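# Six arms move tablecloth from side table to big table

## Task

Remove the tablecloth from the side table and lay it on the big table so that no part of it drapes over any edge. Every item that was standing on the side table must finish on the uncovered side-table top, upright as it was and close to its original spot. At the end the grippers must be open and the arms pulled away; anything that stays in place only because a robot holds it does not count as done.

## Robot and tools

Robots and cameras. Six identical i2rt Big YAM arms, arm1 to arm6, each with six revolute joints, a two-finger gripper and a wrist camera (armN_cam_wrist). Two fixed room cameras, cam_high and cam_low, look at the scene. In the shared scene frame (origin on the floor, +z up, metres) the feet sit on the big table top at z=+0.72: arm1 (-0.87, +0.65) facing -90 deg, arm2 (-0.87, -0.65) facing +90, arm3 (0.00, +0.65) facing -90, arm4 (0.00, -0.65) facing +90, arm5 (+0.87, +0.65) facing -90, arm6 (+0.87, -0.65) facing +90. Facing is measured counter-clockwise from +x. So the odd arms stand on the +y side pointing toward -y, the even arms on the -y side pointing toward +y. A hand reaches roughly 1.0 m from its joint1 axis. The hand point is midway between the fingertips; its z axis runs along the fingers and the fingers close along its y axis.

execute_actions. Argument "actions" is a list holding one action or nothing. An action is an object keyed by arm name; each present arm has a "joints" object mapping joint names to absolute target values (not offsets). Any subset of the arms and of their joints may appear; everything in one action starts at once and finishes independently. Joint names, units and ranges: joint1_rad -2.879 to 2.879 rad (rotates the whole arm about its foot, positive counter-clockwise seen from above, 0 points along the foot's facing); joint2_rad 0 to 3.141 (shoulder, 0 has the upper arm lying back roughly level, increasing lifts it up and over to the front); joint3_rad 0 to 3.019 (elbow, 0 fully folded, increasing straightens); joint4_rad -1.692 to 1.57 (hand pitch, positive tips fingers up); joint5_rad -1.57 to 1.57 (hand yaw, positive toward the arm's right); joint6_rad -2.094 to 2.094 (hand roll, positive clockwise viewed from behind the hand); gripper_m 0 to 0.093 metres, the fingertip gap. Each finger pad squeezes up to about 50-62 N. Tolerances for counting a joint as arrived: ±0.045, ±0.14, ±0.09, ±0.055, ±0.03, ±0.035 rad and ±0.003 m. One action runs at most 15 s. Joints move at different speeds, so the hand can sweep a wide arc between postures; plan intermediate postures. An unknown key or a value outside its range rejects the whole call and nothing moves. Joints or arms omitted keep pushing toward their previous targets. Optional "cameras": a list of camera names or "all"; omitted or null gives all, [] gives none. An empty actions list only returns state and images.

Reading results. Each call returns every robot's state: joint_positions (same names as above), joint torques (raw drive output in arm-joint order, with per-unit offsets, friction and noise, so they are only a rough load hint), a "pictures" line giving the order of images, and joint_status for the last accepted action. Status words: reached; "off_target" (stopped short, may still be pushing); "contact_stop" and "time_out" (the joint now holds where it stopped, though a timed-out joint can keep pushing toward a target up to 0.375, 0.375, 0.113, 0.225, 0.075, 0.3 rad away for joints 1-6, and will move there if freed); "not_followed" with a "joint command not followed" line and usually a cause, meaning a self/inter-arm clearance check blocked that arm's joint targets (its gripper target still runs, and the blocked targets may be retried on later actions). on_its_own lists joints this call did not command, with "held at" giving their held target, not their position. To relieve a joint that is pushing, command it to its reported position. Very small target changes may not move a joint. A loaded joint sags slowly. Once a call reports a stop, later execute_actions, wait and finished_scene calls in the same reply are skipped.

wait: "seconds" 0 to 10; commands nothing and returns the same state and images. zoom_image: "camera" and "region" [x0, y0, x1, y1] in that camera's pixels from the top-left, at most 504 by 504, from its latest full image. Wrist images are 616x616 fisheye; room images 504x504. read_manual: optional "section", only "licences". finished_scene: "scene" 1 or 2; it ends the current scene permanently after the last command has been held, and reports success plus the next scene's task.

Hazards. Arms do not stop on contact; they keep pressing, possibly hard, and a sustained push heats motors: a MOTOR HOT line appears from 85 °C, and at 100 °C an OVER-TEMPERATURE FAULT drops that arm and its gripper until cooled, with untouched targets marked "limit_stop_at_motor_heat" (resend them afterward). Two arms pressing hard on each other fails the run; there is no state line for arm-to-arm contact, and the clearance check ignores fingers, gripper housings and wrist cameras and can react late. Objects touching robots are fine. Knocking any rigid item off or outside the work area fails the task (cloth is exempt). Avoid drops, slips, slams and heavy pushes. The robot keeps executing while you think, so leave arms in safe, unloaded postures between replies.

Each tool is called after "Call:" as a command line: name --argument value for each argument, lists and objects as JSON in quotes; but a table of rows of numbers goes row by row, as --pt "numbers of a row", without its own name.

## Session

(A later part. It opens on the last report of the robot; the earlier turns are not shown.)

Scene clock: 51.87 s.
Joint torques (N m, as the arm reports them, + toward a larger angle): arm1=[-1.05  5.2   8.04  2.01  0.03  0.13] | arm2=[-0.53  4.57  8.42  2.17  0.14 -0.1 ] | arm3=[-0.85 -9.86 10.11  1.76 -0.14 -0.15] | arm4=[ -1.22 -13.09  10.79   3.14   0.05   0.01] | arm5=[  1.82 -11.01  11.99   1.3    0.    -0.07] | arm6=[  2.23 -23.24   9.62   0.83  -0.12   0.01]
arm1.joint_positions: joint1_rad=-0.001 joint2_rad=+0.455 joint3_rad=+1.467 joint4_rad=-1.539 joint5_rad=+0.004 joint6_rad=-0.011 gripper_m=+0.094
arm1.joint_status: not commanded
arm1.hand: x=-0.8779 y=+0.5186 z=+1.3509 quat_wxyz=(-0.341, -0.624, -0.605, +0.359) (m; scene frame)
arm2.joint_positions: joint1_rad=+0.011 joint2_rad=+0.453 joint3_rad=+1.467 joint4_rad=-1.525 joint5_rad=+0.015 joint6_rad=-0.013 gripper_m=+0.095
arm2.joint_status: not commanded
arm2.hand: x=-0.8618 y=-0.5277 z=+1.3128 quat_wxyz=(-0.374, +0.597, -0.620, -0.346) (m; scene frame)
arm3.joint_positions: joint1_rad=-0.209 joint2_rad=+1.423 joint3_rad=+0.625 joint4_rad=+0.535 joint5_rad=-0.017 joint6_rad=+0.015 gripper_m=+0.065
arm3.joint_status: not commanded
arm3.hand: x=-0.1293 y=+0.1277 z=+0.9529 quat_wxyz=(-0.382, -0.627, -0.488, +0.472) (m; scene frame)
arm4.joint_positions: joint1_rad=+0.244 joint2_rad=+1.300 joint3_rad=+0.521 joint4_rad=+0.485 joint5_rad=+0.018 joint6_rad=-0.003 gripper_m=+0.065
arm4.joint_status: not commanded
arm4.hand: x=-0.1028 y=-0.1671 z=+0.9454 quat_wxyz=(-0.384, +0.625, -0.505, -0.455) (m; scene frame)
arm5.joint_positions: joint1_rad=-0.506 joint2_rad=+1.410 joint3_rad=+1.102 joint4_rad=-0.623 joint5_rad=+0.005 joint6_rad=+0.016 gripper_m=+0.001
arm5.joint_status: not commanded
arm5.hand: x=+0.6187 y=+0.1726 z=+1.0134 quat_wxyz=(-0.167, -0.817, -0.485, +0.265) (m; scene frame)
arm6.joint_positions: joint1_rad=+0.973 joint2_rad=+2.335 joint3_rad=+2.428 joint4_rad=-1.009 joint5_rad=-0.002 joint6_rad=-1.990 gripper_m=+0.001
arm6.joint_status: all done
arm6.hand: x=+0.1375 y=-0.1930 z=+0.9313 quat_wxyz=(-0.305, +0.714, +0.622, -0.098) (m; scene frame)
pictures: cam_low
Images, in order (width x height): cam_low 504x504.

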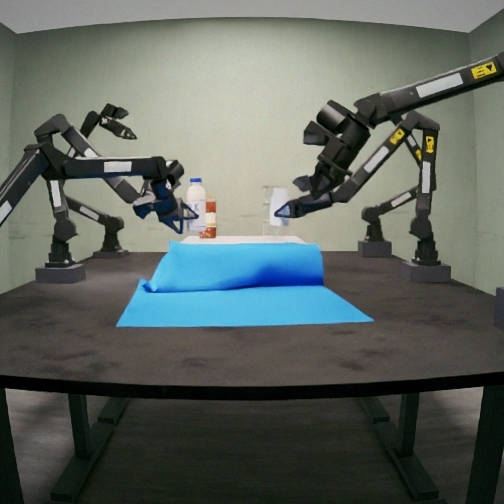

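Call:
execute_actions --actions '[{"arm6":{"joints":{"joint1_rad":0.87,"gripper_m":0.09}}}]' --cameras '[]'

Call:
execute_actions --actions '[{"arm6":{"joints":{"joint2_rad":2.53}}}]' --cameras '["arm6_cam_wrist"]'

Call:
execute_actions --actions '[{"arm6":{"joints":{"gripper_m":0.0}}}]' --cameras '[]'

Call:
execute_actions --actions '[{"arm6":{"joints":{"joint2_rad":2.36}}}]' --cameras '["cam_low"]'

Scene clock: 54.17 s.
Joint torques (N m, as the arm reports them, + toward a larger angle): arm1=[-1.78  6.07  8.34  2.25  0.08  0.17] | arm2=[-0.55  4.56  8.44  2.17  0.14 -0.1 ] | arm3=[-0.89 -9.9  10.12  1.75 -0.14 -0.15] | arm4=[ -1.21 -13.05  10.79   3.12   0.05   0.02] | arm5=[  1.79 -11.    11.99   1.31   0.    -0.07] | arm6=[  2.93 -23.67   9.73   0.79  -0.09   0.01]
arm1.joint_positions: joint1_rad=-0.001 joint2_rad=+0.455 joint3_rad=+1.467 joint4_rad=-1.539 joint5_rad=+0.004 joint6_rad=-0.011 gripper_m=+0.094
arm1.joint_status: not commanded
arm1.hand: x=-0.8779 y=+0.5186 z=+1.3509 quat_wxyz=(-0.341, -0.624, -0.605, +0.359) (m; scene frame)
arm2.joint_positions: joint1_rad=+0.011 joint2_rad=+0.453 joint3_rad=+1.467 joint4_rad=-1.525 joint5_rad=+0.015 joint6_rad=-0.013 gripper_m=+0.095
arm2.joint_status: not commanded
arm2.hand: x=-0.8618 y=-0.5277 z=+1.3128 quat_wxyz=(-0.374, +0.597, -0.620, -0.346) (m; scene frame)
arm3.joint_positions: joint1_rad=-0.209 joint2_rad=+1.423 joint3_rad=+0.625 joint4_rad=+0.535 joint5_rad=-0.017 joint6_rad=+0.015 gripper_m=+0.065
arm3.joint_status: not commanded
arm3.hand: x=-0.1293 y=+0.1277 z=+0.9529 quat_wxyz=(-0.382, -0.627, -0.488, +0.472) (m; scene frame)
arm4.joint_positions: joint1_rad=+0.244 joint2_rad=+1.300 joint3_rad=+0.521 joint4_rad=+0.485 joint5_rad=+0.018 joint6_rad=-0.003 gripper_m=+0.065
arm4.joint_status: not commanded
arm4.hand: x=-0.1028 y=-0.1671 z=+0.9454 quat_wxyz=(-0.384, +0.625, -0.505, -0.455) (m; scene frame)
arm5.joint_positions: joint1_rad=-0.506 joint2_rad=+1.410 joint3_rad=+1.102 joint4_rad=-0.623 joint5_rad=+0.005 joint6_rad=+0.016 gripper_m=+0.001
arm5.joint_status: not commanded
arm5.hand: x=+0.6187 y=+0.1726 z=+1.0134 quat_wxyz=(-0.167, -0.817, -0.485, +0.265) (m; scene frame)
arm6.joint_positions: joint1_rad=+0.859 joint2_rad=+2.335 joint3_rad=+2.428 joint4_rad=-1.009 joint5_rad=-0.003 joint6_rad=-1.990 gripper_m=+0.090
arm6.joint_status: all done
arm6.hand: x=+0.1939 y=-0.1130 z=+0.9307 quat_wxyz=(-0.310, +0.749, +0.581, -0.080) (m; scene frame)
pictures: none
No camera images: the call's "cameras" was empty. Leave "cameras" out to get every camera's image.

Scene clock: 55.23 s.
Joint torques (N m, as the arm reports them, + toward a larger angle): arm1=[-0.63  5.53  7.97  2.24  0.05  0.16] | arm2=[-0.56  4.57  8.43  2.16  0.14 -0.1 ] | arm3=[ -0.84 -10.01  10.1    1.76  -0.14  -0.14] | arm4=[ -1.27 -13.08  10.78   3.13   0.05   0.01] | arm5=[  1.79 -11.02  11.97   1.29   0.    -0.07] | arm6=[  2.56 -25.16   8.93   0.62  -0.19   0.03]
arm1.joint_positions: joint1_rad=-0.001 joint2_rad=+0.455 joint3_rad=+1.467 joint4_rad=-1.539 joint5_rad=+0.004 joint6_rad=-0.011 gripper_m=+0.094
arm1.joint_status: not commanded
arm1.hand: x=-0.8779 y=+0.5186 z=+1.3509 quat_wxyz=(-0.341, -0.624, -0.605, +0.359) (m; scene frame)
arm2.joint_positions: joint1_rad=+0.011 joint2_rad=+0.453 joint3_rad=+1.467 joint4_rad=-1.525 joint5_rad=+0.015 joint6_rad=-0.013 gripper_m=+0.095
arm2.joint_status: not commanded
arm2.hand: x=-0.8618 y=-0.5277 z=+1.3128 quat_wxyz=(-0.374, +0.597, -0.620, -0.346) (m; scene frame)
arm3.joint_positions: joint1_rad=-0.209 joint2_rad=+1.423 joint3_rad=+0.625 joint4_rad=+0.535 joint5_rad=-0.017 joint6_rad=+0.015 gripper_m=+0.065
arm3.joint_status: not commanded
arm3.hand: x=-0.1293 y=+0.1277 z=+0.9529 quat_wxyz=(-0.382, -0.627, -0.488, +0.472) (m; scene frame)
arm4.joint_positions: joint1_rad=+0.244 joint2_rad=+1.300 joint3_rad=+0.521 joint4_rad=+0.485 joint5_rad=+0.018 joint6_rad=-0.003 gripper_m=+0.065
arm4.joint_status: not commanded
arm4.hand: x=-0.1028 y=-0.1671 z=+0.9454 quat_wxyz=(-0.384, +0.625, -0.505, -0.455) (m; scene frame)
arm5.joint_positions: joint1_rad=-0.506 joint2_rad=+1.410 joint3_rad=+1.102 joint4_rad=-0.623 joint5_rad=+0.005 joint6_rad=+0.016 gripper_m=+0.001
arm5.joint_status: not commanded
arm5.hand: x=+0.6187 y=+0.1726 z=+1.0134 quat_wxyz=(-0.167, -0.817, -0.485, +0.265) (m; scene frame)
arm6.joint_positions: joint1_rad=+0.863 joint2_rad=+2.503 joint3_rad=+2.436 joint4_rad=-1.011 joint5_rad=-0.001 joint6_rad=-1.993 gripper_m=+0.090
arm6.joint_status: all done
arm6.hand: x=+0.1908 y=-0.1158 z=+0.7933 quat_wxyz=(-0.235, +0.765, +0.597, -0.061) (m; scene frame)
pictures: arm6_cam_wrist
Images, in order (width x height): arm6_cam_wrist 616x616.

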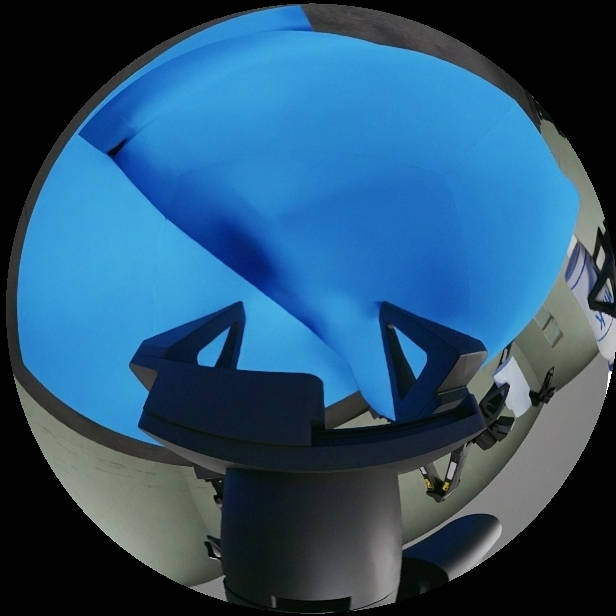

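Scene clock: 55.93 s.
Joint torques (N m, as the arm reports them, + toward a larger angle): arm1=[-0.62  5.55  8.22  2.44  0.08  0.17] | arm2=[-0.52  4.57  8.43  2.17  0.14 -0.1 ] | arm3=[-0.81 -9.9  10.1   1.75 -0.13 -0.16] | arm4=[ -1.26 -13.07  10.78   3.12   0.05   0.02] | arm5=[  1.8  -10.98  11.99   1.31   0.    -0.07] | arm6=[  2.78 -24.71   8.91   0.58  -0.19   0.02]
arm1.joint_positions: joint1_rad=-0.001 joint2_rad=+0.455 joint3_rad=+1.467 joint4_rad=-1.539 joint5_rad=+0.004 joint6_rad=-0.011 gripper_m=+0.094
arm1.joint_status: not commanded
arm1.hand: x=-0.8779 y=+0.5186 z=+1.3509 quat_wxyz=(-0.341, -0.624, -0.605, +0.359) (m; scene frame)
arm2.joint_positions: joint1_rad=+0.011 joint2_rad=+0.453 joint3_rad=+1.467 joint4_rad=-1.525 joint5_rad=+0.015 joint6_rad=-0.013 gripper_m=+0.095
arm2.joint_status: not commanded
arm2.hand: x=-0.8618 y=-0.5277 z=+1.3128 quat_wxyz=(-0.374, +0.597, -0.620, -0.346) (m; scene frame)
arm3.joint_positions: joint1_rad=-0.209 joint2_rad=+1.423 joint3_rad=+0.625 joint4_rad=+0.535 joint5_rad=-0.017 joint6_rad=+0.015 gripper_m=+0.065
arm3.joint_status: not commanded
arm3.hand: x=-0.1293 y=+0.1277 z=+0.9529 quat_wxyz=(-0.382, -0.627, -0.488, +0.472) (m; scene frame)
arm4.joint_positions: joint1_rad=+0.244 joint2_rad=+1.300 joint3_rad=+0.521 joint4_rad=+0.485 joint5_rad=+0.018 joint6_rad=-0.003 gripper_m=+0.065
arm4.joint_status: not commanded
arm4.hand: x=-0.1028 y=-0.1671 z=+0.9454 quat_wxyz=(-0.384, +0.625, -0.505, -0.455) (m; scene frame)
arm5.joint_positions: joint1_rad=-0.506 joint2_rad=+1.410 joint3_rad=+1.102 joint4_rad=-0.623 joint5_rad=+0.005 joint6_rad=+0.016 gripper_m=+0.001
arm5.joint_status: not commanded
arm5.hand: x=+0.6187 y=+0.1726 z=+1.0134 quat_wxyz=(-0.167, -0.817, -0.485, +0.265) (m; scene frame)
arm6.joint_positions: joint1_rad=+0.863 joint2_rad=+2.503 joint3_rad=+2.436 joint4_rad=-1.011 joint5_rad=-0.001 joint6_rad=-1.993 gripper_m=+0.001
arm6.joint_status: all done
arm6.hand: x=+0.1908 y=-0.1158 z=+0.7933 quat_wxyz=(-0.235, +0.765, +0.597, -0.061) (m; scene frame)
pictures: none
No camera images: the call's "cameras" was empty. Leave "cameras" out to get every camera's image.

Scene clock: 57.20 s.
Joint torques (N m, as the arm reports them, + toward a larger angle): arm1=[-0.7   5.36  8.21  2.29 -0.05  0.2 ] | arm2=[-0.55  4.53  8.44  2.15  0.14 -0.1 ] | arm3=[-0.73 -9.9  10.11  1.74 -0.14 -0.15] | arm4=[ -1.24 -13.08  10.78   3.12   0.05   0.02] | arm5=[  1.81 -10.99  11.99   1.31   0.    -0.07] | arm6=[  2.15 -22.63  10.03   0.83  -0.18   0.04]
arm1.joint_positions: joint1_rad=-0.001 joint2_rad=+0.455 joint3_rad=+1.467 joint4_rad=-1.539 joint5_rad=+0.004 joint6_rad=-0.011 gripper_m=+0.094
arm1.joint_status: not commanded
arm1.hand: x=-0.8779 y=+0.5186 z=+1.3509 quat_wxyz=(-0.341, -0.624, -0.605, +0.359) (m; scene frame)
arm2.joint_positions: joint1_rad=+0.011 joint2_rad=+0.453 joint3_rad=+1.467 joint4_rad=-1.525 joint5_rad=+0.015 joint6_rad=-0.013 gripper_m=+0.095
arm2.joint_status: not commanded
arm2.hand: x=-0.8618 y=-0.5277 z=+1.3128 quat_wxyz=(-0.374, +0.597, -0.620, -0.346) (m; scene frame)
arm3.joint_positions: joint1_rad=-0.209 joint2_rad=+1.423 joint3_rad=+0.625 joint4_rad=+0.535 joint5_rad=-0.017 joint6_rad=+0.015 gripper_m=+0.065
arm3.joint_status: not commanded
arm3.hand: x=-0.1293 y=+0.1277 z=+0.9529 quat_wxyz=(-0.382, -0.627, -0.488, +0.472) (m; scene frame)
arm4.joint_positions: joint1_rad=+0.244 joint2_rad=+1.300 joint3_rad=+0.521 joint4_rad=+0.485 joint5_rad=+0.018 joint6_rad=-0.003 gripper_m=+0.065
arm4.joint_status: not commanded
arm4.hand: x=-0.1028 y=-0.1671 z=+0.9454 quat_wxyz=(-0.384, +0.625, -0.505, -0.455) (m; scene frame)
arm5.joint_positions: joint1_rad=-0.506 joint2_rad=+1.410 joint3_rad=+1.102 joint4_rad=-0.623 joint5_rad=+0.005 joint6_rad=+0.016 gripper_m=+0.001
arm5.joint_status: not commanded
arm5.hand: x=+0.6187 y=+0.1726 z=+1.0134 quat_wxyz=(-0.167, -0.817, -0.485, +0.265) (m; scene frame)
arm6.joint_positions: joint1_rad=+0.863 joint2_rad=+2.332 joint3_rad=+2.424 joint4_rad=-1.011 joint5_rad=-0.001 joint6_rad=-1.993 gripper_m=+0.001
arm6.joint_status: all done
arm6.hand: x=+0.1927 y=-0.1162 z=+0.9317 quat_wxyz=(-0.309, +0.747, +0.583, -0.080) (m; scene frame)
pictures: cam_low
Images, in order (width x height): cam_low 504x504.

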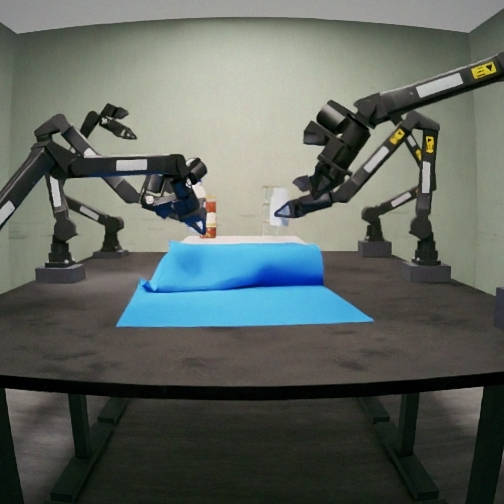

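Call:
execute_actions --actions '[{"arm6":{"joints":{"joint1_rad":0.91,"gripper_m":0.09}}}]' --cameras '[]'

Call:
execute_actions --actions '[{"arm6":{"joints":{"joint2_rad":2.62}}}]' --cameras '["arm6_cam_wrist"]'

Call:
execute_actions --actions '[{"arm6":{"joints":{"gripper_m":0.0}}}]' --cameras '[]'

Call:
execute_actions --actions '[{"arm6":{"joints":{"joint2_rad":2.36}}}]' --cameras '["cam_low"]'

Scene clock: 59.03 s.
Joint torques (N m, as the arm reports them, + toward a larger angle): arm1=[-1.49  5.32  8.05  2.12  0.04  0.17] | arm2=[-0.54  4.51  8.45  2.17  0.14 -0.1 ] | arm3=[-0.79 -9.89 10.12  1.74 -0.15 -0.15] | arm4=[ -1.28 -13.08  10.78   3.13   0.05   0.01] | arm5=[  1.79 -10.92  11.99   1.32   0.    -0.07] | arm6=[  1.63 -23.03  10.07   0.82  -0.17   0.04]
arm1.joint_positions: joint1_rad=-0.001 joint2_rad=+0.455 joint3_rad=+1.467 joint4_rad=-1.539 joint5_rad=+0.004 joint6_rad=-0.011 gripper_m=+0.094
arm1.joint_status: not commanded
arm1.hand: x=-0.8779 y=+0.5186 z=+1.3509 quat_wxyz=(-0.341, -0.624, -0.605, +0.359) (m; scene frame)
arm2.joint_positions: joint1_rad=+0.011 joint2_rad=+0.453 joint3_rad=+1.467 joint4_rad=-1.525 joint5_rad=+0.015 joint6_rad=-0.013 gripper_m=+0.095
arm2.joint_status: not commanded
arm2.hand: x=-0.8618 y=-0.5277 z=+1.3128 quat_wxyz=(-0.374, +0.597, -0.620, -0.346) (m; scene frame)
arm3.joint_positions: joint1_rad=-0.209 joint2_rad=+1.423 joint3_rad=+0.625 joint4_rad=+0.535 joint5_rad=-0.017 joint6_rad=+0.015 gripper_m=+0.065
arm3.joint_status: not commanded
arm3.hand: x=-0.1293 y=+0.1277 z=+0.9529 quat_wxyz=(-0.382, -0.627, -0.488, +0.472) (m; scene frame)
arm4.joint_positions: joint1_rad=+0.244 joint2_rad=+1.300 joint3_rad=+0.521 joint4_rad=+0.485 joint5_rad=+0.018 joint6_rad=-0.003 gripper_m=+0.065
arm4.joint_status: not commanded
arm4.hand: x=-0.1028 y=-0.1671 z=+0.9454 quat_wxyz=(-0.384, +0.625, -0.505, -0.455) (m; scene frame)
arm5.joint_positions: joint1_rad=-0.506 joint2_rad=+1.410 joint3_rad=+1.102 joint4_rad=-0.623 joint5_rad=+0.005 joint6_rad=+0.016 gripper_m=+0.001
arm5.joint_status: not commanded
arm5.hand: x=+0.6187 y=+0.1726 z=+1.0134 quat_wxyz=(-0.167, -0.817, -0.485, +0.265) (m; scene frame)
arm6.joint_positions: joint1_rad=+0.909 joint2_rad=+2.332 joint3_rad=+2.424 joint4_rad=-1.011 joint5_rad=-0.001 joint6_rad=-1.993 gripper_m=+0.090
arm6.joint_status: all done
arm6.hand: x=+0.1694 y=-0.1473 z=+0.9319 quat_wxyz=(-0.307, +0.734, +0.600, -0.087) (m; scene frame)
pictures: none
No camera images: the call's "cameras" was empty. Leave "cameras" out to get every camera's image.

Scene clock: 60.23 s.
Joint torques (N m, as the arm reports them, + toward a larger angle): arm1=[-0.67  5.14  7.84  2.13  0.01  0.19] | arm2=[-0.57  4.57  8.44  2.17  0.14 -0.1 ] | arm3=[-0.8  -9.97 10.1   1.74 -0.14 -0.14] | arm4=[ -1.23 -13.08  10.79   3.13   0.05   0.01] | arm5=[  1.81 -10.94  12.     1.32   0.    -0.07] | arm6=[  1.45 -20.1    7.36   0.63  -0.07   0.04]
arm1.joint_positions: joint1_rad=-0.001 joint2_rad=+0.455 joint3_rad=+1.467 joint4_rad=-1.539 joint5_rad=+0.004 joint6_rad=-0.011 gripper_m=+0.094
arm1.joint_status: not commanded
arm1.hand: x=-0.8779 y=+0.5186 z=+1.3509 quat_wxyz=(-0.341, -0.624, -0.605, +0.359) (m; scene frame)
arm2.joint_positions: joint1_rad=+0.011 joint2_rad=+0.453 joint3_rad=+1.467 joint4_rad=-1.525 joint5_rad=+0.015 joint6_rad=-0.013 gripper_m=+0.095
arm2.joint_status: not commanded
arm2.hand: x=-0.8618 y=-0.5277 z=+1.3128 quat_wxyz=(-0.374, +0.597, -0.620, -0.346) (m; scene frame)
arm3.joint_positions: joint1_rad=-0.209 joint2_rad=+1.423 joint3_rad=+0.625 joint4_rad=+0.535 joint5_rad=-0.017 joint6_rad=+0.015 gripper_m=+0.065
arm3.joint_status: not commanded
arm3.hand: x=-0.1293 y=+0.1277 z=+0.9529 quat_wxyz=(-0.382, -0.627, -0.488, +0.472) (m; scene frame)
arm4.joint_positions: joint1_rad=+0.244 joint2_rad=+1.300 joint3_rad=+0.521 joint4_rad=+0.485 joint5_rad=+0.018 joint6_rad=-0.003 gripper_m=+0.065
arm4.joint_status: not commanded
arm4.hand: x=-0.1028 y=-0.1671 z=+0.9454 quat_wxyz=(-0.384, +0.625, -0.505, -0.455) (m; scene frame)
arm5.joint_positions: joint1_rad=-0.506 joint2_rad=+1.410 joint3_rad=+1.102 joint4_rad=-0.623 joint5_rad=+0.005 joint6_rad=+0.016 gripper_m=+0.001
arm5.joint_status: not commanded
arm5.hand: x=+0.6187 y=+0.1726 z=+1.0134 quat_wxyz=(-0.167, -0.817, -0.485, +0.265) (m; scene frame)
arm6.joint_positions: joint1_rad=+0.909 joint2_rad=+2.535 joint3_rad=+2.460 joint4_rad=-1.012 joint5_rad=-0.003 joint6_rad=-1.995 gripper_m=+0.090
arm6.joint_status: all done
arm6.hand: x=+0.1648 y=-0.1455 z=+0.7781 quat_wxyz=(-0.229, +0.751, +0.616, -0.066) (m; scene frame)
pictures: arm6_cam_wrist
Images, in order (width x height): arm6_cam_wrist 616x616.

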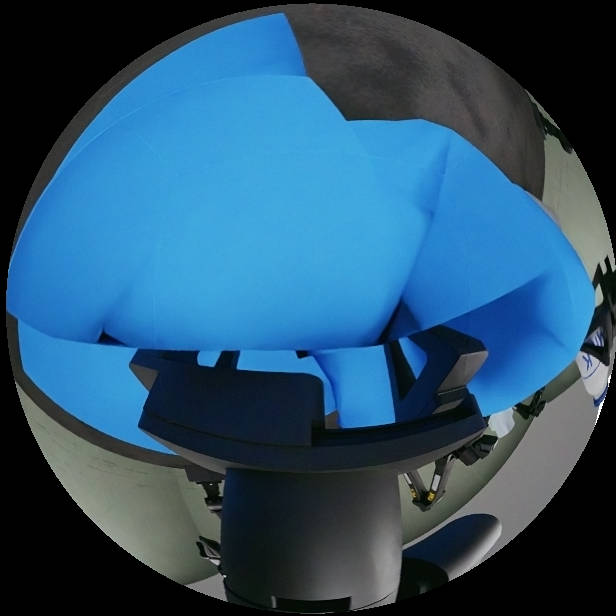

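Scene clock: 60.93 s.
Joint torques (N m, as the arm reports them, + toward a larger angle): arm1=[-0.66  5.64  8.11  2.25  0.06  0.2 ] | arm2=[-0.55  4.56  8.44  2.16  0.14 -0.1 ] | arm3=[-0.78 -9.87 10.1   1.75 -0.14 -0.14] | arm4=[ -1.25 -13.06  10.78   3.14   0.05   0.01] | arm5=[  1.83 -11.02  11.99   1.3    0.    -0.07] | arm6=[  1.84 -21.18   7.41   0.64  -0.28   0.04]
arm1.joint_positions: joint1_rad=-0.001 joint2_rad=+0.455 joint3_rad=+1.467 joint4_rad=-1.539 joint5_rad=+0.004 joint6_rad=-0.011 gripper_m=+0.094
arm1.joint_status: not commanded
arm1.hand: x=-0.8779 y=+0.5186 z=+1.3509 quat_wxyz=(-0.341, -0.624, -0.605, +0.359) (m; scene frame)
arm2.joint_positions: joint1_rad=+0.011 joint2_rad=+0.453 joint3_rad=+1.467 joint4_rad=-1.525 joint5_rad=+0.015 joint6_rad=-0.013 gripper_m=+0.095
arm2.joint_status: not commanded
arm2.hand: x=-0.8618 y=-0.5277 z=+1.3128 quat_wxyz=(-0.374, +0.597, -0.620, -0.346) (m; scene frame)
arm3.joint_positions: joint1_rad=-0.209 joint2_rad=+1.423 joint3_rad=+0.625 joint4_rad=+0.535 joint5_rad=-0.017 joint6_rad=+0.015 gripper_m=+0.065
arm3.joint_status: not commanded
arm3.hand: x=-0.1293 y=+0.1277 z=+0.9529 quat_wxyz=(-0.382, -0.627, -0.488, +0.472) (m; scene frame)
arm4.joint_positions: joint1_rad=+0.244 joint2_rad=+1.300 joint3_rad=+0.521 joint4_rad=+0.485 joint5_rad=+0.018 joint6_rad=-0.003 gripper_m=+0.065
arm4.joint_status: not commanded
arm4.hand: x=-0.1028 y=-0.1671 z=+0.9454 quat_wxyz=(-0.384, +0.625, -0.505, -0.455) (m; scene frame)
arm5.joint_positions: joint1_rad=-0.506 joint2_rad=+1.410 joint3_rad=+1.102 joint4_rad=-0.623 joint5_rad=+0.005 joint6_rad=+0.016 gripper_m=+0.001
arm5.joint_status: not commanded
arm5.hand: x=+0.6187 y=+0.1726 z=+1.0134 quat_wxyz=(-0.167, -0.817, -0.485, +0.265) (m; scene frame)
arm6.joint_positions: joint1_rad=+0.907 joint2_rad=+2.552 joint3_rad=+2.458 joint4_rad=-1.012 joint5_rad=+0.001 joint6_rad=-1.995 gripper_m=+0.001
arm6.joint_status: all done
arm6.hand: x=+0.1675 y=-0.1454 z=+0.7627 quat_wxyz=(-0.221, +0.754, +0.616, -0.062) (m; scene frame)
pictures: none
No camera images: the call's "cameras" was empty. Leave "cameras" out to get every camera's image.

Scene clock: 62.40 s.
Joint torques (N m, as the arm reports them, + toward a larger angle): arm1=[-0.63  6.    8.21  2.27  0.04  0.11] | arm2=[-0.53  4.56  8.44  2.17  0.14 -0.1 ] | arm3=[-0.81 -9.9  10.12  1.76 -0.14 -0.14] | arm4=[ -1.24 -13.04  10.79   3.12   0.05   0.01] | arm5=[  1.81 -11.    11.99   1.32   0.    -0.07] | arm6=[  1.71 -23.25  10.04   0.84  -0.2    0.07]
arm1.joint_positions: joint1_rad=-0.001 joint2_rad=+0.455 joint3_rad=+1.467 joint4_rad=-1.539 joint5_rad=+0.004 joint6_rad=-0.011 gripper_m=+0.094
arm1.joint_status: not commanded
arm1.hand: x=-0.8779 y=+0.5186 z=+1.3509 quat_wxyz=(-0.341, -0.624, -0.605, +0.359) (m; scene frame)
arm2.joint_positions: joint1_rad=+0.011 joint2_rad=+0.453 joint3_rad=+1.467 joint4_rad=-1.525 joint5_rad=+0.015 joint6_rad=-0.013 gripper_m=+0.095
arm2.joint_status: not commanded
arm2.hand: x=-0.8618 y=-0.5277 z=+1.3128 quat_wxyz=(-0.374, +0.597, -0.620, -0.346) (m; scene frame)
arm3.joint_positions: joint1_rad=-0.209 joint2_rad=+1.423 joint3_rad=+0.625 joint4_rad=+0.535 joint5_rad=-0.017 joint6_rad=+0.015 gripper_m=+0.065
arm3.joint_status: not commanded
arm3.hand: x=-0.1293 y=+0.1277 z=+0.9529 quat_wxyz=(-0.382, -0.627, -0.488, +0.472) (m; scene frame)
arm4.joint_positions: joint1_rad=+0.244 joint2_rad=+1.300 joint3_rad=+0.521 joint4_rad=+0.485 joint5_rad=+0.018 joint6_rad=-0.003 gripper_m=+0.065
arm4.joint_status: not commanded
arm4.hand: x=-0.1028 y=-0.1671 z=+0.9454 quat_wxyz=(-0.384, +0.625, -0.505, -0.455) (m; scene frame)
arm5.joint_positions: joint1_rad=-0.506 joint2_rad=+1.410 joint3_rad=+1.102 joint4_rad=-0.623 joint5_rad=+0.005 joint6_rad=+0.016 gripper_m=+0.001
arm5.joint_status: not commanded
arm5.hand: x=+0.6187 y=+0.1726 z=+1.0134 quat_wxyz=(-0.167, -0.817, -0.485, +0.265) (m; scene frame)
arm6.joint_positions: joint1_rad=+0.907 joint2_rad=+2.335 joint3_rad=+2.424 joint4_rad=-1.012 joint5_rad=-0.001 joint6_rad=-1.995 gripper_m=+0.001
arm6.joint_status: all done
arm6.hand: x=+0.1701 y=-0.1464 z=+0.9287 quat_wxyz=(-0.305, +0.734, +0.600, -0.085) (m; scene frame)
pictures: cam_low
Images, in order (width x height): cam_low 504x504.

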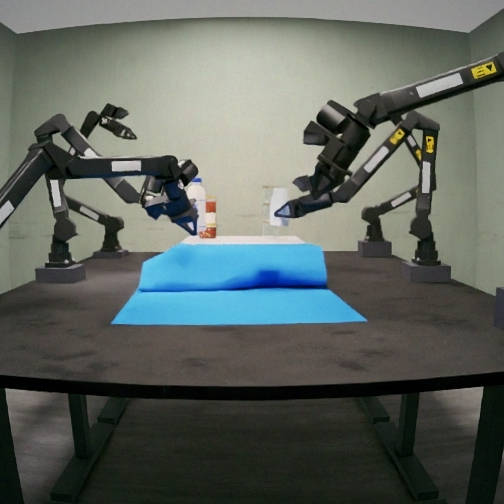

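Call:
execute_actions --actions '[{"arm6":{"joints":{"joint2_rad":2.6,"gripper_m":0.09}},"arm5":{"joints":{"joint1_rad":0,"joint2_rad":0.8}}}]' --cameras '[]'

Call:
execute_actions --actions '[{"arm6":{"joints":{"joint1_rad":0.5}}}]' --cameras '["cam_high"]'

Scene clock: 64.77 s.
Joint torques (N m, as the arm reports them, + toward a larger angle): arm1=[-1.43  5.51  8.38  2.29  0.05  0.11] | arm2=[-0.54  4.55  8.43  2.16  0.14 -0.1 ] | arm3=[-0.76 -9.85 10.09  1.74 -0.14 -0.15] | arm4=[ -1.28 -13.02  10.79   3.12   0.05   0.01] | arm5=[ 1.67 -2.31 12.58  1.81  0.06 -0.05] | arm6=[  1.43 -20.69   7.58   0.7   -0.16   0.09]
arm1.joint_positions: joint1_rad=-0.001 joint2_rad=+0.455 joint3_rad=+1.467 joint4_rad=-1.539 joint5_rad=+0.004 joint6_rad=-0.011 gripper_m=+0.094
arm1.joint_status: not commanded
arm1.hand: x=-0.8779 y=+0.5186 z=+1.3509 quat_wxyz=(-0.341, -0.624, -0.605, +0.359) (m; scene frame)
arm2.joint_positions: joint1_rad=+0.011 joint2_rad=+0.453 joint3_rad=+1.467 joint4_rad=-1.525 joint5_rad=+0.015 joint6_rad=-0.013 gripper_m=+0.095
arm2.joint_status: not commanded
arm2.hand: x=-0.8618 y=-0.5277 z=+1.3128 quat_wxyz=(-0.374, +0.597, -0.620, -0.346) (m; scene frame)
arm3.joint_positions: joint1_rad=-0.209 joint2_rad=+1.423 joint3_rad=+0.625 joint4_rad=+0.535 joint5_rad=-0.017 joint6_rad=+0.015 gripper_m=+0.065
arm3.joint_status: not commanded
arm3.hand: x=-0.1293 y=+0.1277 z=+0.9529 quat_wxyz=(-0.382, -0.627, -0.488, +0.472) (m; scene frame)
arm4.joint_positions: joint1_rad=+0.244 joint2_rad=+1.300 joint3_rad=+0.521 joint4_rad=+0.485 joint5_rad=+0.018 joint6_rad=-0.003 gripper_m=+0.065
arm4.joint_status: not commanded
arm4.hand: x=-0.1028 y=-0.1671 z=+0.9454 quat_wxyz=(-0.384, +0.625, -0.505, -0.455) (m; scene frame)
arm5.joint_positions: joint1_rad=-0.005 joint2_rad=+0.798 joint3_rad=+1.102 joint4_rad=-0.623 joint5_rad=+0.003 joint6_rad=+0.015 gripper_m=+0.001
arm5.joint_status: all done
arm5.hand: x=+0.8730 y=+0.2472 z=+1.2997 quat_wxyz=(-0.424, -0.573, -0.572, +0.406) (m; scene frame)
arm6.joint_positions: joint1_rad=+0.911 joint2_rad=+2.532 joint3_rad=+2.456 joint4_rad=-1.013 joint5_rad=-0.001 joint6_rad=-1.998 gripper_m=+0.090
arm6.joint_status: all done
arm6.hand: x=+0.1646 y=-0.1475 z=+0.7788 quat_wxyz=(-0.228, +0.750, +0.618, -0.065) (m; scene frame)
pictures: none
No camera images: the call's "cameras" was empty. Leave "cameras" out to get every camera's image.

Scene clock: 66.47 s.
Joint torques (N m, as the arm reports them, + toward a larger angle): arm1=[-0.88  4.5   7.93  2.33  0.03  0.09] | arm2=[-0.55  4.57  8.44  2.16  0.15 -0.1 ] | arm3=[-0.83 -9.98 10.11  1.77 -0.14 -0.15] | arm4=[ -1.24 -13.07  10.78   3.13   0.05   0.02] | arm5=[ 1.7  -2.22 12.57  1.81  0.05 -0.05] | arm6=[  2.31 -21.06   7.58   0.66  -0.39   0.11]
arm1.joint_positions: joint1_rad=-0.001 joint2_rad=+0.455 joint3_rad=+1.467 joint4_rad=-1.539 joint5_rad=+0.004 joint6_rad=-0.011 gripper_m=+0.094
arm1.joint_status: not commanded
arm1.hand: x=-0.8779 y=+0.5186 z=+1.3509 quat_wxyz=(-0.341, -0.624, -0.605, +0.359) (m; scene frame)
arm2.joint_positions: joint1_rad=+0.011 joint2_rad=+0.453 joint3_rad=+1.467 joint4_rad=-1.525 joint5_rad=+0.015 joint6_rad=-0.013 gripper_m=+0.095
arm2.joint_status: not commanded
arm2.hand: x=-0.8618 y=-0.5277 z=+1.3128 quat_wxyz=(-0.374, +0.597, -0.620, -0.346) (m; scene frame)
arm3.joint_positions: joint1_rad=-0.209 joint2_rad=+1.423 joint3_rad=+0.625 joint4_rad=+0.535 joint5_rad=-0.017 joint6_rad=+0.015 gripper_m=+0.065
arm3.joint_status: not commanded
arm3.hand: x=-0.1293 y=+0.1277 z=+0.9529 quat_wxyz=(-0.382, -0.627, -0.488, +0.472) (m; scene frame)
arm4.joint_positions: joint1_rad=+0.244 joint2_rad=+1.300 joint3_rad=+0.521 joint4_rad=+0.485 joint5_rad=+0.018 joint6_rad=-0.003 gripper_m=+0.065
arm4.joint_status: not commanded
arm4.hand: x=-0.1028 y=-0.1671 z=+0.9454 quat_wxyz=(-0.384, +0.625, -0.505, -0.455) (m; scene frame)
arm5.joint_positions: joint1_rad=-0.005 joint2_rad=+0.798 joint3_rad=+1.102 joint4_rad=-0.623 joint5_rad=+0.003 joint6_rad=+0.015 gripper_m=+0.001
arm5.joint_status: not commanded
arm5.hand: x=+0.8730 y=+0.2472 z=+1.2997 quat_wxyz=(-0.424, -0.573, -0.572, +0.406) (m; scene frame)
arm6.joint_positions: joint1_rad=+0.491 joint2_rad=+2.531 joint3_rad=+2.456 joint4_rad=-1.013 joint5_rad=+0.004 joint6_rad=-2.002 gripper_m=+0.090
arm6.joint_status: all done
arm6.hand: x=+0.4315 y=+0.0970 z=+0.7771 quat_wxyz=(-0.236, +0.862, +0.449, -0.012) (m; scene frame)
pictures: cam_high
Images, in order (width x height): cam_high 504x504.

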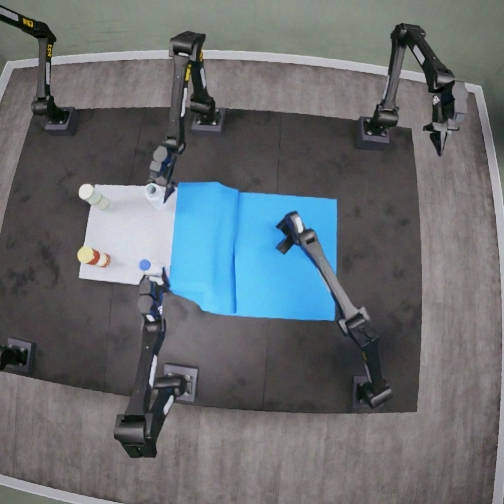

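Call:
execute_actions --actions '[{"arm6":{"joints":{"joint2_rad":2.36}}}]' --cameras '[]'

Call:
execute_actions --actions '[{"arm6":{"joints":{"joint1_rad":0.9}}}]' --cameras '[]'

Call:
execute_actions --actions '[{"arm6":{"joints":{"joint2_rad":2.62}}}]' --cameras '[]'

Call:
execute_actions --actions '[{"arm6":{"joints":{"joint2_rad":2.36}}}]' --cameras '[]'

Call:
execute_actions --actions '[{"arm6":{"joints":{"joint2_rad":2.62}}}]' --cameras '[]'

Call:
execute_actions --actions '[{"arm6":{"joints":{"joint2_rad":2.36}}}]' --cameras '["cam_high"]'

Scene clock: 69.43 s.
Joint torques (N m, as the arm reports them, + toward a larger angle): arm1=[-0.86  5.92  8.15  2.28  0.06  0.16] | arm2=[-0.52  4.61  8.43  2.16  0.14 -0.1 ] | arm3=[-0.74 -9.78 10.09  1.75 -0.14 -0.14] | arm4=[ -1.25 -13.08  10.79   3.12   0.05   0.02] | arm5=[ 1.68 -2.19 12.57  1.81  0.06 -0.05] | arm6=[  2.34 -23.33  10.13   0.88  -0.19   0.14]
arm1.joint_positions: joint1_rad=-0.001 joint2_rad=+0.455 joint3_rad=+1.467 joint4_rad=-1.539 joint5_rad=+0.004 joint6_rad=-0.011 gripper_m=+0.094
arm1.joint_status: not commanded
arm1.hand: x=-0.8779 y=+0.5186 z=+1.3509 quat_wxyz=(-0.341, -0.624, -0.605, +0.359) (m; scene frame)
arm2.joint_positions: joint1_rad=+0.011 joint2_rad=+0.453 joint3_rad=+1.467 joint4_rad=-1.525 joint5_rad=+0.015 joint6_rad=-0.013 gripper_m=+0.095
arm2.joint_status: not commanded
arm2.hand: x=-0.8618 y=-0.5277 z=+1.3128 quat_wxyz=(-0.374, +0.597, -0.620, -0.346) (m; scene frame)
arm3.joint_positions: joint1_rad=-0.209 joint2_rad=+1.423 joint3_rad=+0.625 joint4_rad=+0.535 joint5_rad=-0.017 joint6_rad=+0.015 gripper_m=+0.065
arm3.joint_status: not commanded
arm3.hand: x=-0.1293 y=+0.1277 z=+0.9529 quat_wxyz=(-0.382, -0.627, -0.488, +0.472) (m; scene frame)
arm4.joint_positions: joint1_rad=+0.244 joint2_rad=+1.300 joint3_rad=+0.521 joint4_rad=+0.485 joint5_rad=+0.018 joint6_rad=-0.003 gripper_m=+0.065
arm4.joint_status: not commanded
arm4.hand: x=-0.1028 y=-0.1671 z=+0.9454 quat_wxyz=(-0.384, +0.625, -0.505, -0.455) (m; scene frame)
arm5.joint_positions: joint1_rad=-0.005 joint2_rad=+0.798 joint3_rad=+1.102 joint4_rad=-0.623 joint5_rad=+0.003 joint6_rad=+0.015 gripper_m=+0.001
arm5.joint_status: not commanded
arm5.hand: x=+0.8730 y=+0.2472 z=+1.2997 quat_wxyz=(-0.424, -0.573, -0.572, +0.406) (m; scene frame)
arm6.joint_positions: joint1_rad=+0.491 joint2_rad=+2.332 joint3_rad=+2.423 joint4_rad=-1.013 joint5_rad=-0.001 joint6_rad=-2.002 gripper_m=+0.090
arm6.joint_status: all done
arm6.hand: x=+0.4334 y=+0.0935 z=+0.9284 quat_wxyz=(-0.316, +0.841, +0.439, -0.019) (m; scene frame)
pictures: none
No camera images: the call's "cameras" was empty. Leave "cameras" out to get every camera's image.

Scene clock: 71.30 s.
Joint torques (N m, as the arm reports them, + toward a larger angle): arm1=[-2.04  5.09  8.1   2.35  0.04  0.16] | arm2=[-0.56  4.56  8.44  2.16  0.14 -0.1 ] | arm3=[-0.88 -9.87 10.12  1.78 -0.14 -0.15] | arm4=[ -1.26 -13.09  10.79   3.12   0.05   0.01] | arm5=[ 1.72 -2.21 12.57  1.81  0.06 -0.05] | arm6=[  2.3  -23.21  10.12   0.88  -0.07   0.14]
arm1.joint_positions: joint1_rad=-0.001 joint2_rad=+0.455 joint3_rad=+1.467 joint4_rad=-1.539 joint5_rad=+0.004 joint6_rad=-0.011 gripper_m=+0.094
arm1.joint_status: not commanded
arm1.hand: x=-0.8779 y=+0.5186 z=+1.3509 quat_wxyz=(-0.341, -0.624, -0.605, +0.359) (m; scene frame)
arm2.joint_positions: joint1_rad=+0.011 joint2_rad=+0.453 joint3_rad=+1.467 joint4_rad=-1.525 joint5_rad=+0.015 joint6_rad=-0.013 gripper_m=+0.095
arm2.joint_status: not commanded
arm2.hand: x=-0.8618 y=-0.5277 z=+1.3128 quat_wxyz=(-0.374, +0.597, -0.620, -0.346) (m; scene frame)
arm3.joint_positions: joint1_rad=-0.209 joint2_rad=+1.423 joint3_rad=+0.625 joint4_rad=+0.535 joint5_rad=-0.017 joint6_rad=+0.015 gripper_m=+0.065
arm3.joint_status: not commanded
arm3.hand: x=-0.1293 y=+0.1277 z=+0.9529 quat_wxyz=(-0.382, -0.627, -0.488, +0.472) (m; scene frame)
arm4.joint_positions: joint1_rad=+0.244 joint2_rad=+1.300 joint3_rad=+0.521 joint4_rad=+0.485 joint5_rad=+0.018 joint6_rad=-0.003 gripper_m=+0.065
arm4.joint_status: not commanded
arm4.hand: x=-0.1028 y=-0.1671 z=+0.9454 quat_wxyz=(-0.384, +0.625, -0.505, -0.455) (m; scene frame)
arm5.joint_positions: joint1_rad=-0.005 joint2_rad=+0.798 joint3_rad=+1.102 joint4_rad=-0.623 joint5_rad=+0.003 joint6_rad=+0.015 gripper_m=+0.001
arm5.joint_status: not commanded
arm5.hand: x=+0.8730 y=+0.2472 z=+1.2997 quat_wxyz=(-0.424, -0.573, -0.572, +0.406) (m; scene frame)
arm6.joint_positions: joint1_rad=+0.889 joint2_rad=+2.332 joint3_rad=+2.423 joint4_rad=-1.013 joint5_rad=-0.003 joint6_rad=-2.002 gripper_m=+0.090
arm6.joint_status: all done
arm6.hand: x=+0.1793 y=-0.1346 z=+0.9303 quat_wxyz=(-0.306, +0.737, +0.597, -0.083) (m; scene frame)
pictures: none
No camera images: the call's "cameras" was empty. Leave "cameras" out to get every camera's image.

Scene clock: 72.63 s.
Joint torques (N m, as the arm reports them, + toward a larger angle): arm1=[-1.33  5.65  8.1   2.28  0.02  0.16] | arm2=[-0.55  4.57  8.44  2.17  0.14 -0.1 ] | arm3=[-0.83 -9.95 10.11  1.75 -0.14 -0.14] | arm4=[ -1.28 -13.06  10.78   3.14   0.05   0.01] | arm5=[ 1.71 -2.22 12.56  1.8   0.06 -0.05] | arm6=[  1.67 -20.18   6.96   0.66  -0.15   0.17]
arm1.joint_positions: joint1_rad=-0.001 joint2_rad=+0.455 joint3_rad=+1.467 joint4_rad=-1.539 joint5_rad=+0.004 joint6_rad=-0.011 gripper_m=+0.094
arm1.joint_status: not commanded
arm1.hand: x=-0.8779 y=+0.5186 z=+1.3509 quat_wxyz=(-0.341, -0.624, -0.605, +0.359) (m; scene frame)
arm2.joint_positions: joint1_rad=+0.011 joint2_rad=+0.453 joint3_rad=+1.467 joint4_rad=-1.525 joint5_rad=+0.015 joint6_rad=-0.013 gripper_m=+0.095
arm2.joint_status: not commanded
arm2.hand: x=-0.8618 y=-0.5277 z=+1.3128 quat_wxyz=(-0.374, +0.597, -0.620, -0.346) (m; scene frame)
arm3.joint_positions: joint1_rad=-0.209 joint2_rad=+1.423 joint3_rad=+0.625 joint4_rad=+0.535 joint5_rad=-0.017 joint6_rad=+0.015 gripper_m=+0.065
arm3.joint_status: not commanded
arm3.hand: x=-0.1293 y=+0.1277 z=+0.9529 quat_wxyz=(-0.382, -0.627, -0.488, +0.472) (m; scene frame)
arm4.joint_positions: joint1_rad=+0.244 joint2_rad=+1.300 joint3_rad=+0.521 joint4_rad=+0.485 joint5_rad=+0.018 joint6_rad=-0.003 gripper_m=+0.065
arm4.joint_status: not commanded
arm4.hand: x=-0.1028 y=-0.1671 z=+0.9454 quat_wxyz=(-0.384, +0.625, -0.505, -0.455) (m; scene frame)
arm5.joint_positions: joint1_rad=-0.005 joint2_rad=+0.798 joint3_rad=+1.102 joint4_rad=-0.623 joint5_rad=+0.003 joint6_rad=+0.015 gripper_m=+0.001
arm5.joint_status: not commanded
arm5.hand: x=+0.8730 y=+0.2472 z=+1.2997 quat_wxyz=(-0.424, -0.573, -0.572, +0.406) (m; scene frame)
arm6.joint_positions: joint1_rad=+0.898 joint2_rad=+2.539 joint3_rad=+2.465 joint4_rad=-1.012 joint5_rad=-0.002 joint6_rad=-2.005 gripper_m=+0.090
arm6.joint_status: all done
arm6.hand: x=+0.1695 y=-0.1376 z=+0.7777 quat_wxyz=(-0.230, +0.751, +0.615, -0.063) (m; scene frame)
pictures: none
No camera images: the call's "cameras" was empty. Leave "cameras" out to get every camera's image.

Scene clock: 74.07 s.
Joint torques (N m, as the arm reports them, + toward a larger angle): arm1=[-1.89  5.37  8.02  2.03 -0.06  0.13] | arm2=[-0.57  4.55  8.44  2.17  0.14 -0.1 ] | arm3=[ -0.93 -10.05  10.11   1.76  -0.14  -0.14] | arm4=[ -1.3  -13.05  10.79   3.12   0.05   0.01] | arm5=[ 1.68 -2.23 12.56  1.81  0.06 -0.05] | arm6=[  1.76 -23.53  10.09   0.85  -0.15   0.19]
arm1.joint_positions: joint1_rad=-0.001 joint2_rad=+0.455 joint3_rad=+1.467 joint4_rad=-1.539 joint5_rad=+0.004 joint6_rad=-0.011 gripper_m=+0.094
arm1.joint_status: not commanded
arm1.hand: x=-0.8779 y=+0.5186 z=+1.3509 quat_wxyz=(-0.341, -0.624, -0.605, +0.359) (m; scene frame)
arm2.joint_positions: joint1_rad=+0.011 joint2_rad=+0.453 joint3_rad=+1.467 joint4_rad=-1.525 joint5_rad=+0.015 joint6_rad=-0.013 gripper_m=+0.095
arm2.joint_status: not commanded
arm2.hand: x=-0.8618 y=-0.5277 z=+1.3128 quat_wxyz=(-0.374, +0.597, -0.620, -0.346) (m; scene frame)
arm3.joint_positions: joint1_rad=-0.209 joint2_rad=+1.423 joint3_rad=+0.625 joint4_rad=+0.535 joint5_rad=-0.017 joint6_rad=+0.015 gripper_m=+0.065
arm3.joint_status: not commanded
arm3.hand: x=-0.1293 y=+0.1277 z=+0.9529 quat_wxyz=(-0.382, -0.627, -0.488, +0.472) (m; scene frame)
arm4.joint_positions: joint1_rad=+0.244 joint2_rad=+1.300 joint3_rad=+0.521 joint4_rad=+0.485 joint5_rad=+0.018 joint6_rad=-0.003 gripper_m=+0.065
arm4.joint_status: not commanded
arm4.hand: x=-0.1028 y=-0.1671 z=+0.9454 quat_wxyz=(-0.384, +0.625, -0.505, -0.455) (m; scene frame)
arm5.joint_positions: joint1_rad=-0.005 joint2_rad=+0.798 joint3_rad=+1.102 joint4_rad=-0.623 joint5_rad=+0.003 joint6_rad=+0.015 gripper_m=+0.001
arm5.joint_status: not commanded
arm5.hand: x=+0.8730 y=+0.2472 z=+1.2997 quat_wxyz=(-0.424, -0.573, -0.572, +0.406) (m; scene frame)
arm6.joint_positions: joint1_rad=+0.898 joint2_rad=+2.332 joint3_rad=+2.423 joint4_rad=-1.012 joint5_rad=-0.002 joint6_rad=-2.005 gripper_m=+0.090
arm6.joint_status: all done
arm6.hand: x=+0.1749 y=-0.1404 z=+0.9306 quat_wxyz=(-0.307, +0.734, +0.601, -0.083) (m; scene frame)
pictures: none
No camera images: the call's "cameras" was empty. Leave "cameras" out to get every camera's image.

Scene clock: 75.33 s.
Joint torques (N m, as the arm reports them, + toward a larger angle): arm1=[-0.85  5.64  8.16  2.19  0.06  0.11] | arm2=[-0.55  4.58  8.43  2.16  0.14 -0.1 ] | arm3=[-0.83 -9.91 10.11  1.74 -0.14 -0.14] | arm4=[ -1.27 -13.08  10.78   3.14   0.05   0.01] | arm5=[ 1.7  -2.22 12.55  1.81  0.05 -0.05] | arm6=[  0.79 -19.96   6.92   0.63  -0.12   0.2 ]
arm1.joint_positions: joint1_rad=-0.001 joint2_rad=+0.455 joint3_rad=+1.467 joint4_rad=-1.539 joint5_rad=+0.004 joint6_rad=-0.011 gripper_m=+0.094
arm1.joint_status: not commanded
arm1.hand: x=-0.8779 y=+0.5186 z=+1.3509 quat_wxyz=(-0.341, -0.624, -0.605, +0.359) (m; scene frame)
arm2.joint_positions: joint1_rad=+0.011 joint2_rad=+0.453 joint3_rad=+1.467 joint4_rad=-1.525 joint5_rad=+0.015 joint6_rad=-0.013 gripper_m=+0.095
arm2.joint_status: not commanded
arm2.hand: x=-0.8618 y=-0.5277 z=+1.3128 quat_wxyz=(-0.374, +0.597, -0.620, -0.346) (m; scene frame)
arm3.joint_positions: joint1_rad=-0.209 joint2_rad=+1.423 joint3_rad=+0.625 joint4_rad=+0.535 joint5_rad=-0.017 joint6_rad=+0.015 gripper_m=+0.065
arm3.joint_status: not commanded
arm3.hand: x=-0.1293 y=+0.1277 z=+0.9529 quat_wxyz=(-0.382, -0.627, -0.488, +0.472) (m; scene frame)
arm4.joint_positions: joint1_rad=+0.244 joint2_rad=+1.300 joint3_rad=+0.521 joint4_rad=+0.485 joint5_rad=+0.018 joint6_rad=-0.003 gripper_m=+0.065
arm4.joint_status: not commanded
arm4.hand: x=-0.1028 y=-0.1671 z=+0.9454 quat_wxyz=(-0.384, +0.625, -0.505, -0.455) (m; scene frame)
arm5.joint_positions: joint1_rad=-0.005 joint2_rad=+0.798 joint3_rad=+1.102 joint4_rad=-0.623 joint5_rad=+0.003 joint6_rad=+0.015 gripper_m=+0.001
arm5.joint_status: not commanded
arm5.hand: x=+0.8730 y=+0.2472 z=+1.2997 quat_wxyz=(-0.424, -0.573, -0.572, +0.406) (m; scene frame)
arm6.joint_positions: joint1_rad=+0.904 joint2_rad=+2.539 joint3_rad=+2.465 joint4_rad=-1.012 joint5_rad=-0.003 joint6_rad=-2.007 gripper_m=+0.090
arm6.joint_status: all done
arm6.hand: x=+0.1663 y=-0.1420 z=+0.7776 quat_wxyz=(-0.230, +0.748, +0.619, -0.064) (m; scene frame)
pictures: none
No camera images: the call's "cameras" was empty. Leave "cameras" out to get every camera's image.

Scene clock: 76.77 s.
Joint torques (N m, as the arm reports them, + toward a larger angle): arm1=[-0.42  5.61  8.22  2.09  0.13  0.14] | arm2=[-0.55  4.58  8.43  2.16  0.14 -0.1 ] | arm3=[-0.87 -9.9  10.11  1.77 -0.14 -0.15] | arm4=[ -1.26 -13.09  10.79   3.14   0.05   0.02] | arm5=[ 1.7  -2.24 12.55  1.81  0.06 -0.05] | arm6=[  1.14 -23.73   9.82   0.83  -0.12   0.21]
arm1.joint_positions: joint1_rad=-0.001 joint2_rad=+0.455 joint3_rad=+1.467 joint4_rad=-1.539 joint5_rad=+0.004 joint6_rad=-0.011 gripper_m=+0.094
arm1.joint_status: not commanded
arm1.hand: x=-0.8779 y=+0.5186 z=+1.3509 quat_wxyz=(-0.341, -0.624, -0.605, +0.359) (m; scene frame)
arm2.joint_positions: joint1_rad=+0.011 joint2_rad=+0.453 joint3_rad=+1.467 joint4_rad=-1.525 joint5_rad=+0.015 joint6_rad=-0.013 gripper_m=+0.095
arm2.joint_status: not commanded
arm2.hand: x=-0.8618 y=-0.5277 z=+1.3128 quat_wxyz=(-0.374, +0.597, -0.620, -0.346) (m; scene frame)
arm3.joint_positions: joint1_rad=-0.209 joint2_rad=+1.423 joint3_rad=+0.625 joint4_rad=+0.535 joint5_rad=-0.017 joint6_rad=+0.015 gripper_m=+0.065
arm3.joint_status: not commanded
arm3.hand: x=-0.1293 y=+0.1277 z=+0.9529 quat_wxyz=(-0.382, -0.627, -0.488, +0.472) (m; scene frame)
arm4.joint_positions: joint1_rad=+0.244 joint2_rad=+1.300 joint3_rad=+0.521 joint4_rad=+0.485 joint5_rad=+0.018 joint6_rad=-0.003 gripper_m=+0.065
arm4.joint_status: not commanded
arm4.hand: x=-0.1028 y=-0.1671 z=+0.9454 quat_wxyz=(-0.384, +0.625, -0.505, -0.455) (m; scene frame)
arm5.joint_positions: joint1_rad=-0.005 joint2_rad=+0.798 joint3_rad=+1.102 joint4_rad=-0.623 joint5_rad=+0.003 joint6_rad=+0.015 gripper_m=+0.001
arm5.joint_status: not commanded
arm5.hand: x=+0.8730 y=+0.2472 z=+1.2997 quat_wxyz=(-0.424, -0.573, -0.572, +0.406) (m; scene frame)
arm6.joint_positions: joint1_rad=+0.904 joint2_rad=+2.332 joint3_rad=+2.423 joint4_rad=-1.012 joint5_rad=-0.003 joint6_rad=-2.007 gripper_m=+0.090
arm6.joint_status: all done
arm6.hand: x=+0.1717 y=-0.1447 z=+0.9307 quat_wxyz=(-0.307, +0.731, +0.604, -0.084) (m; scene frame)
pictures: cam_high
Images, in order (width x height): cam_high 504x504.

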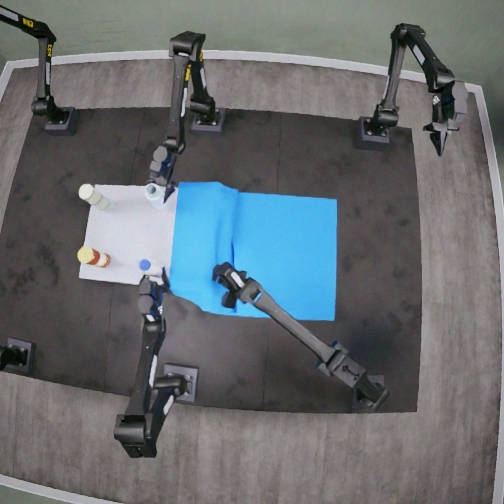

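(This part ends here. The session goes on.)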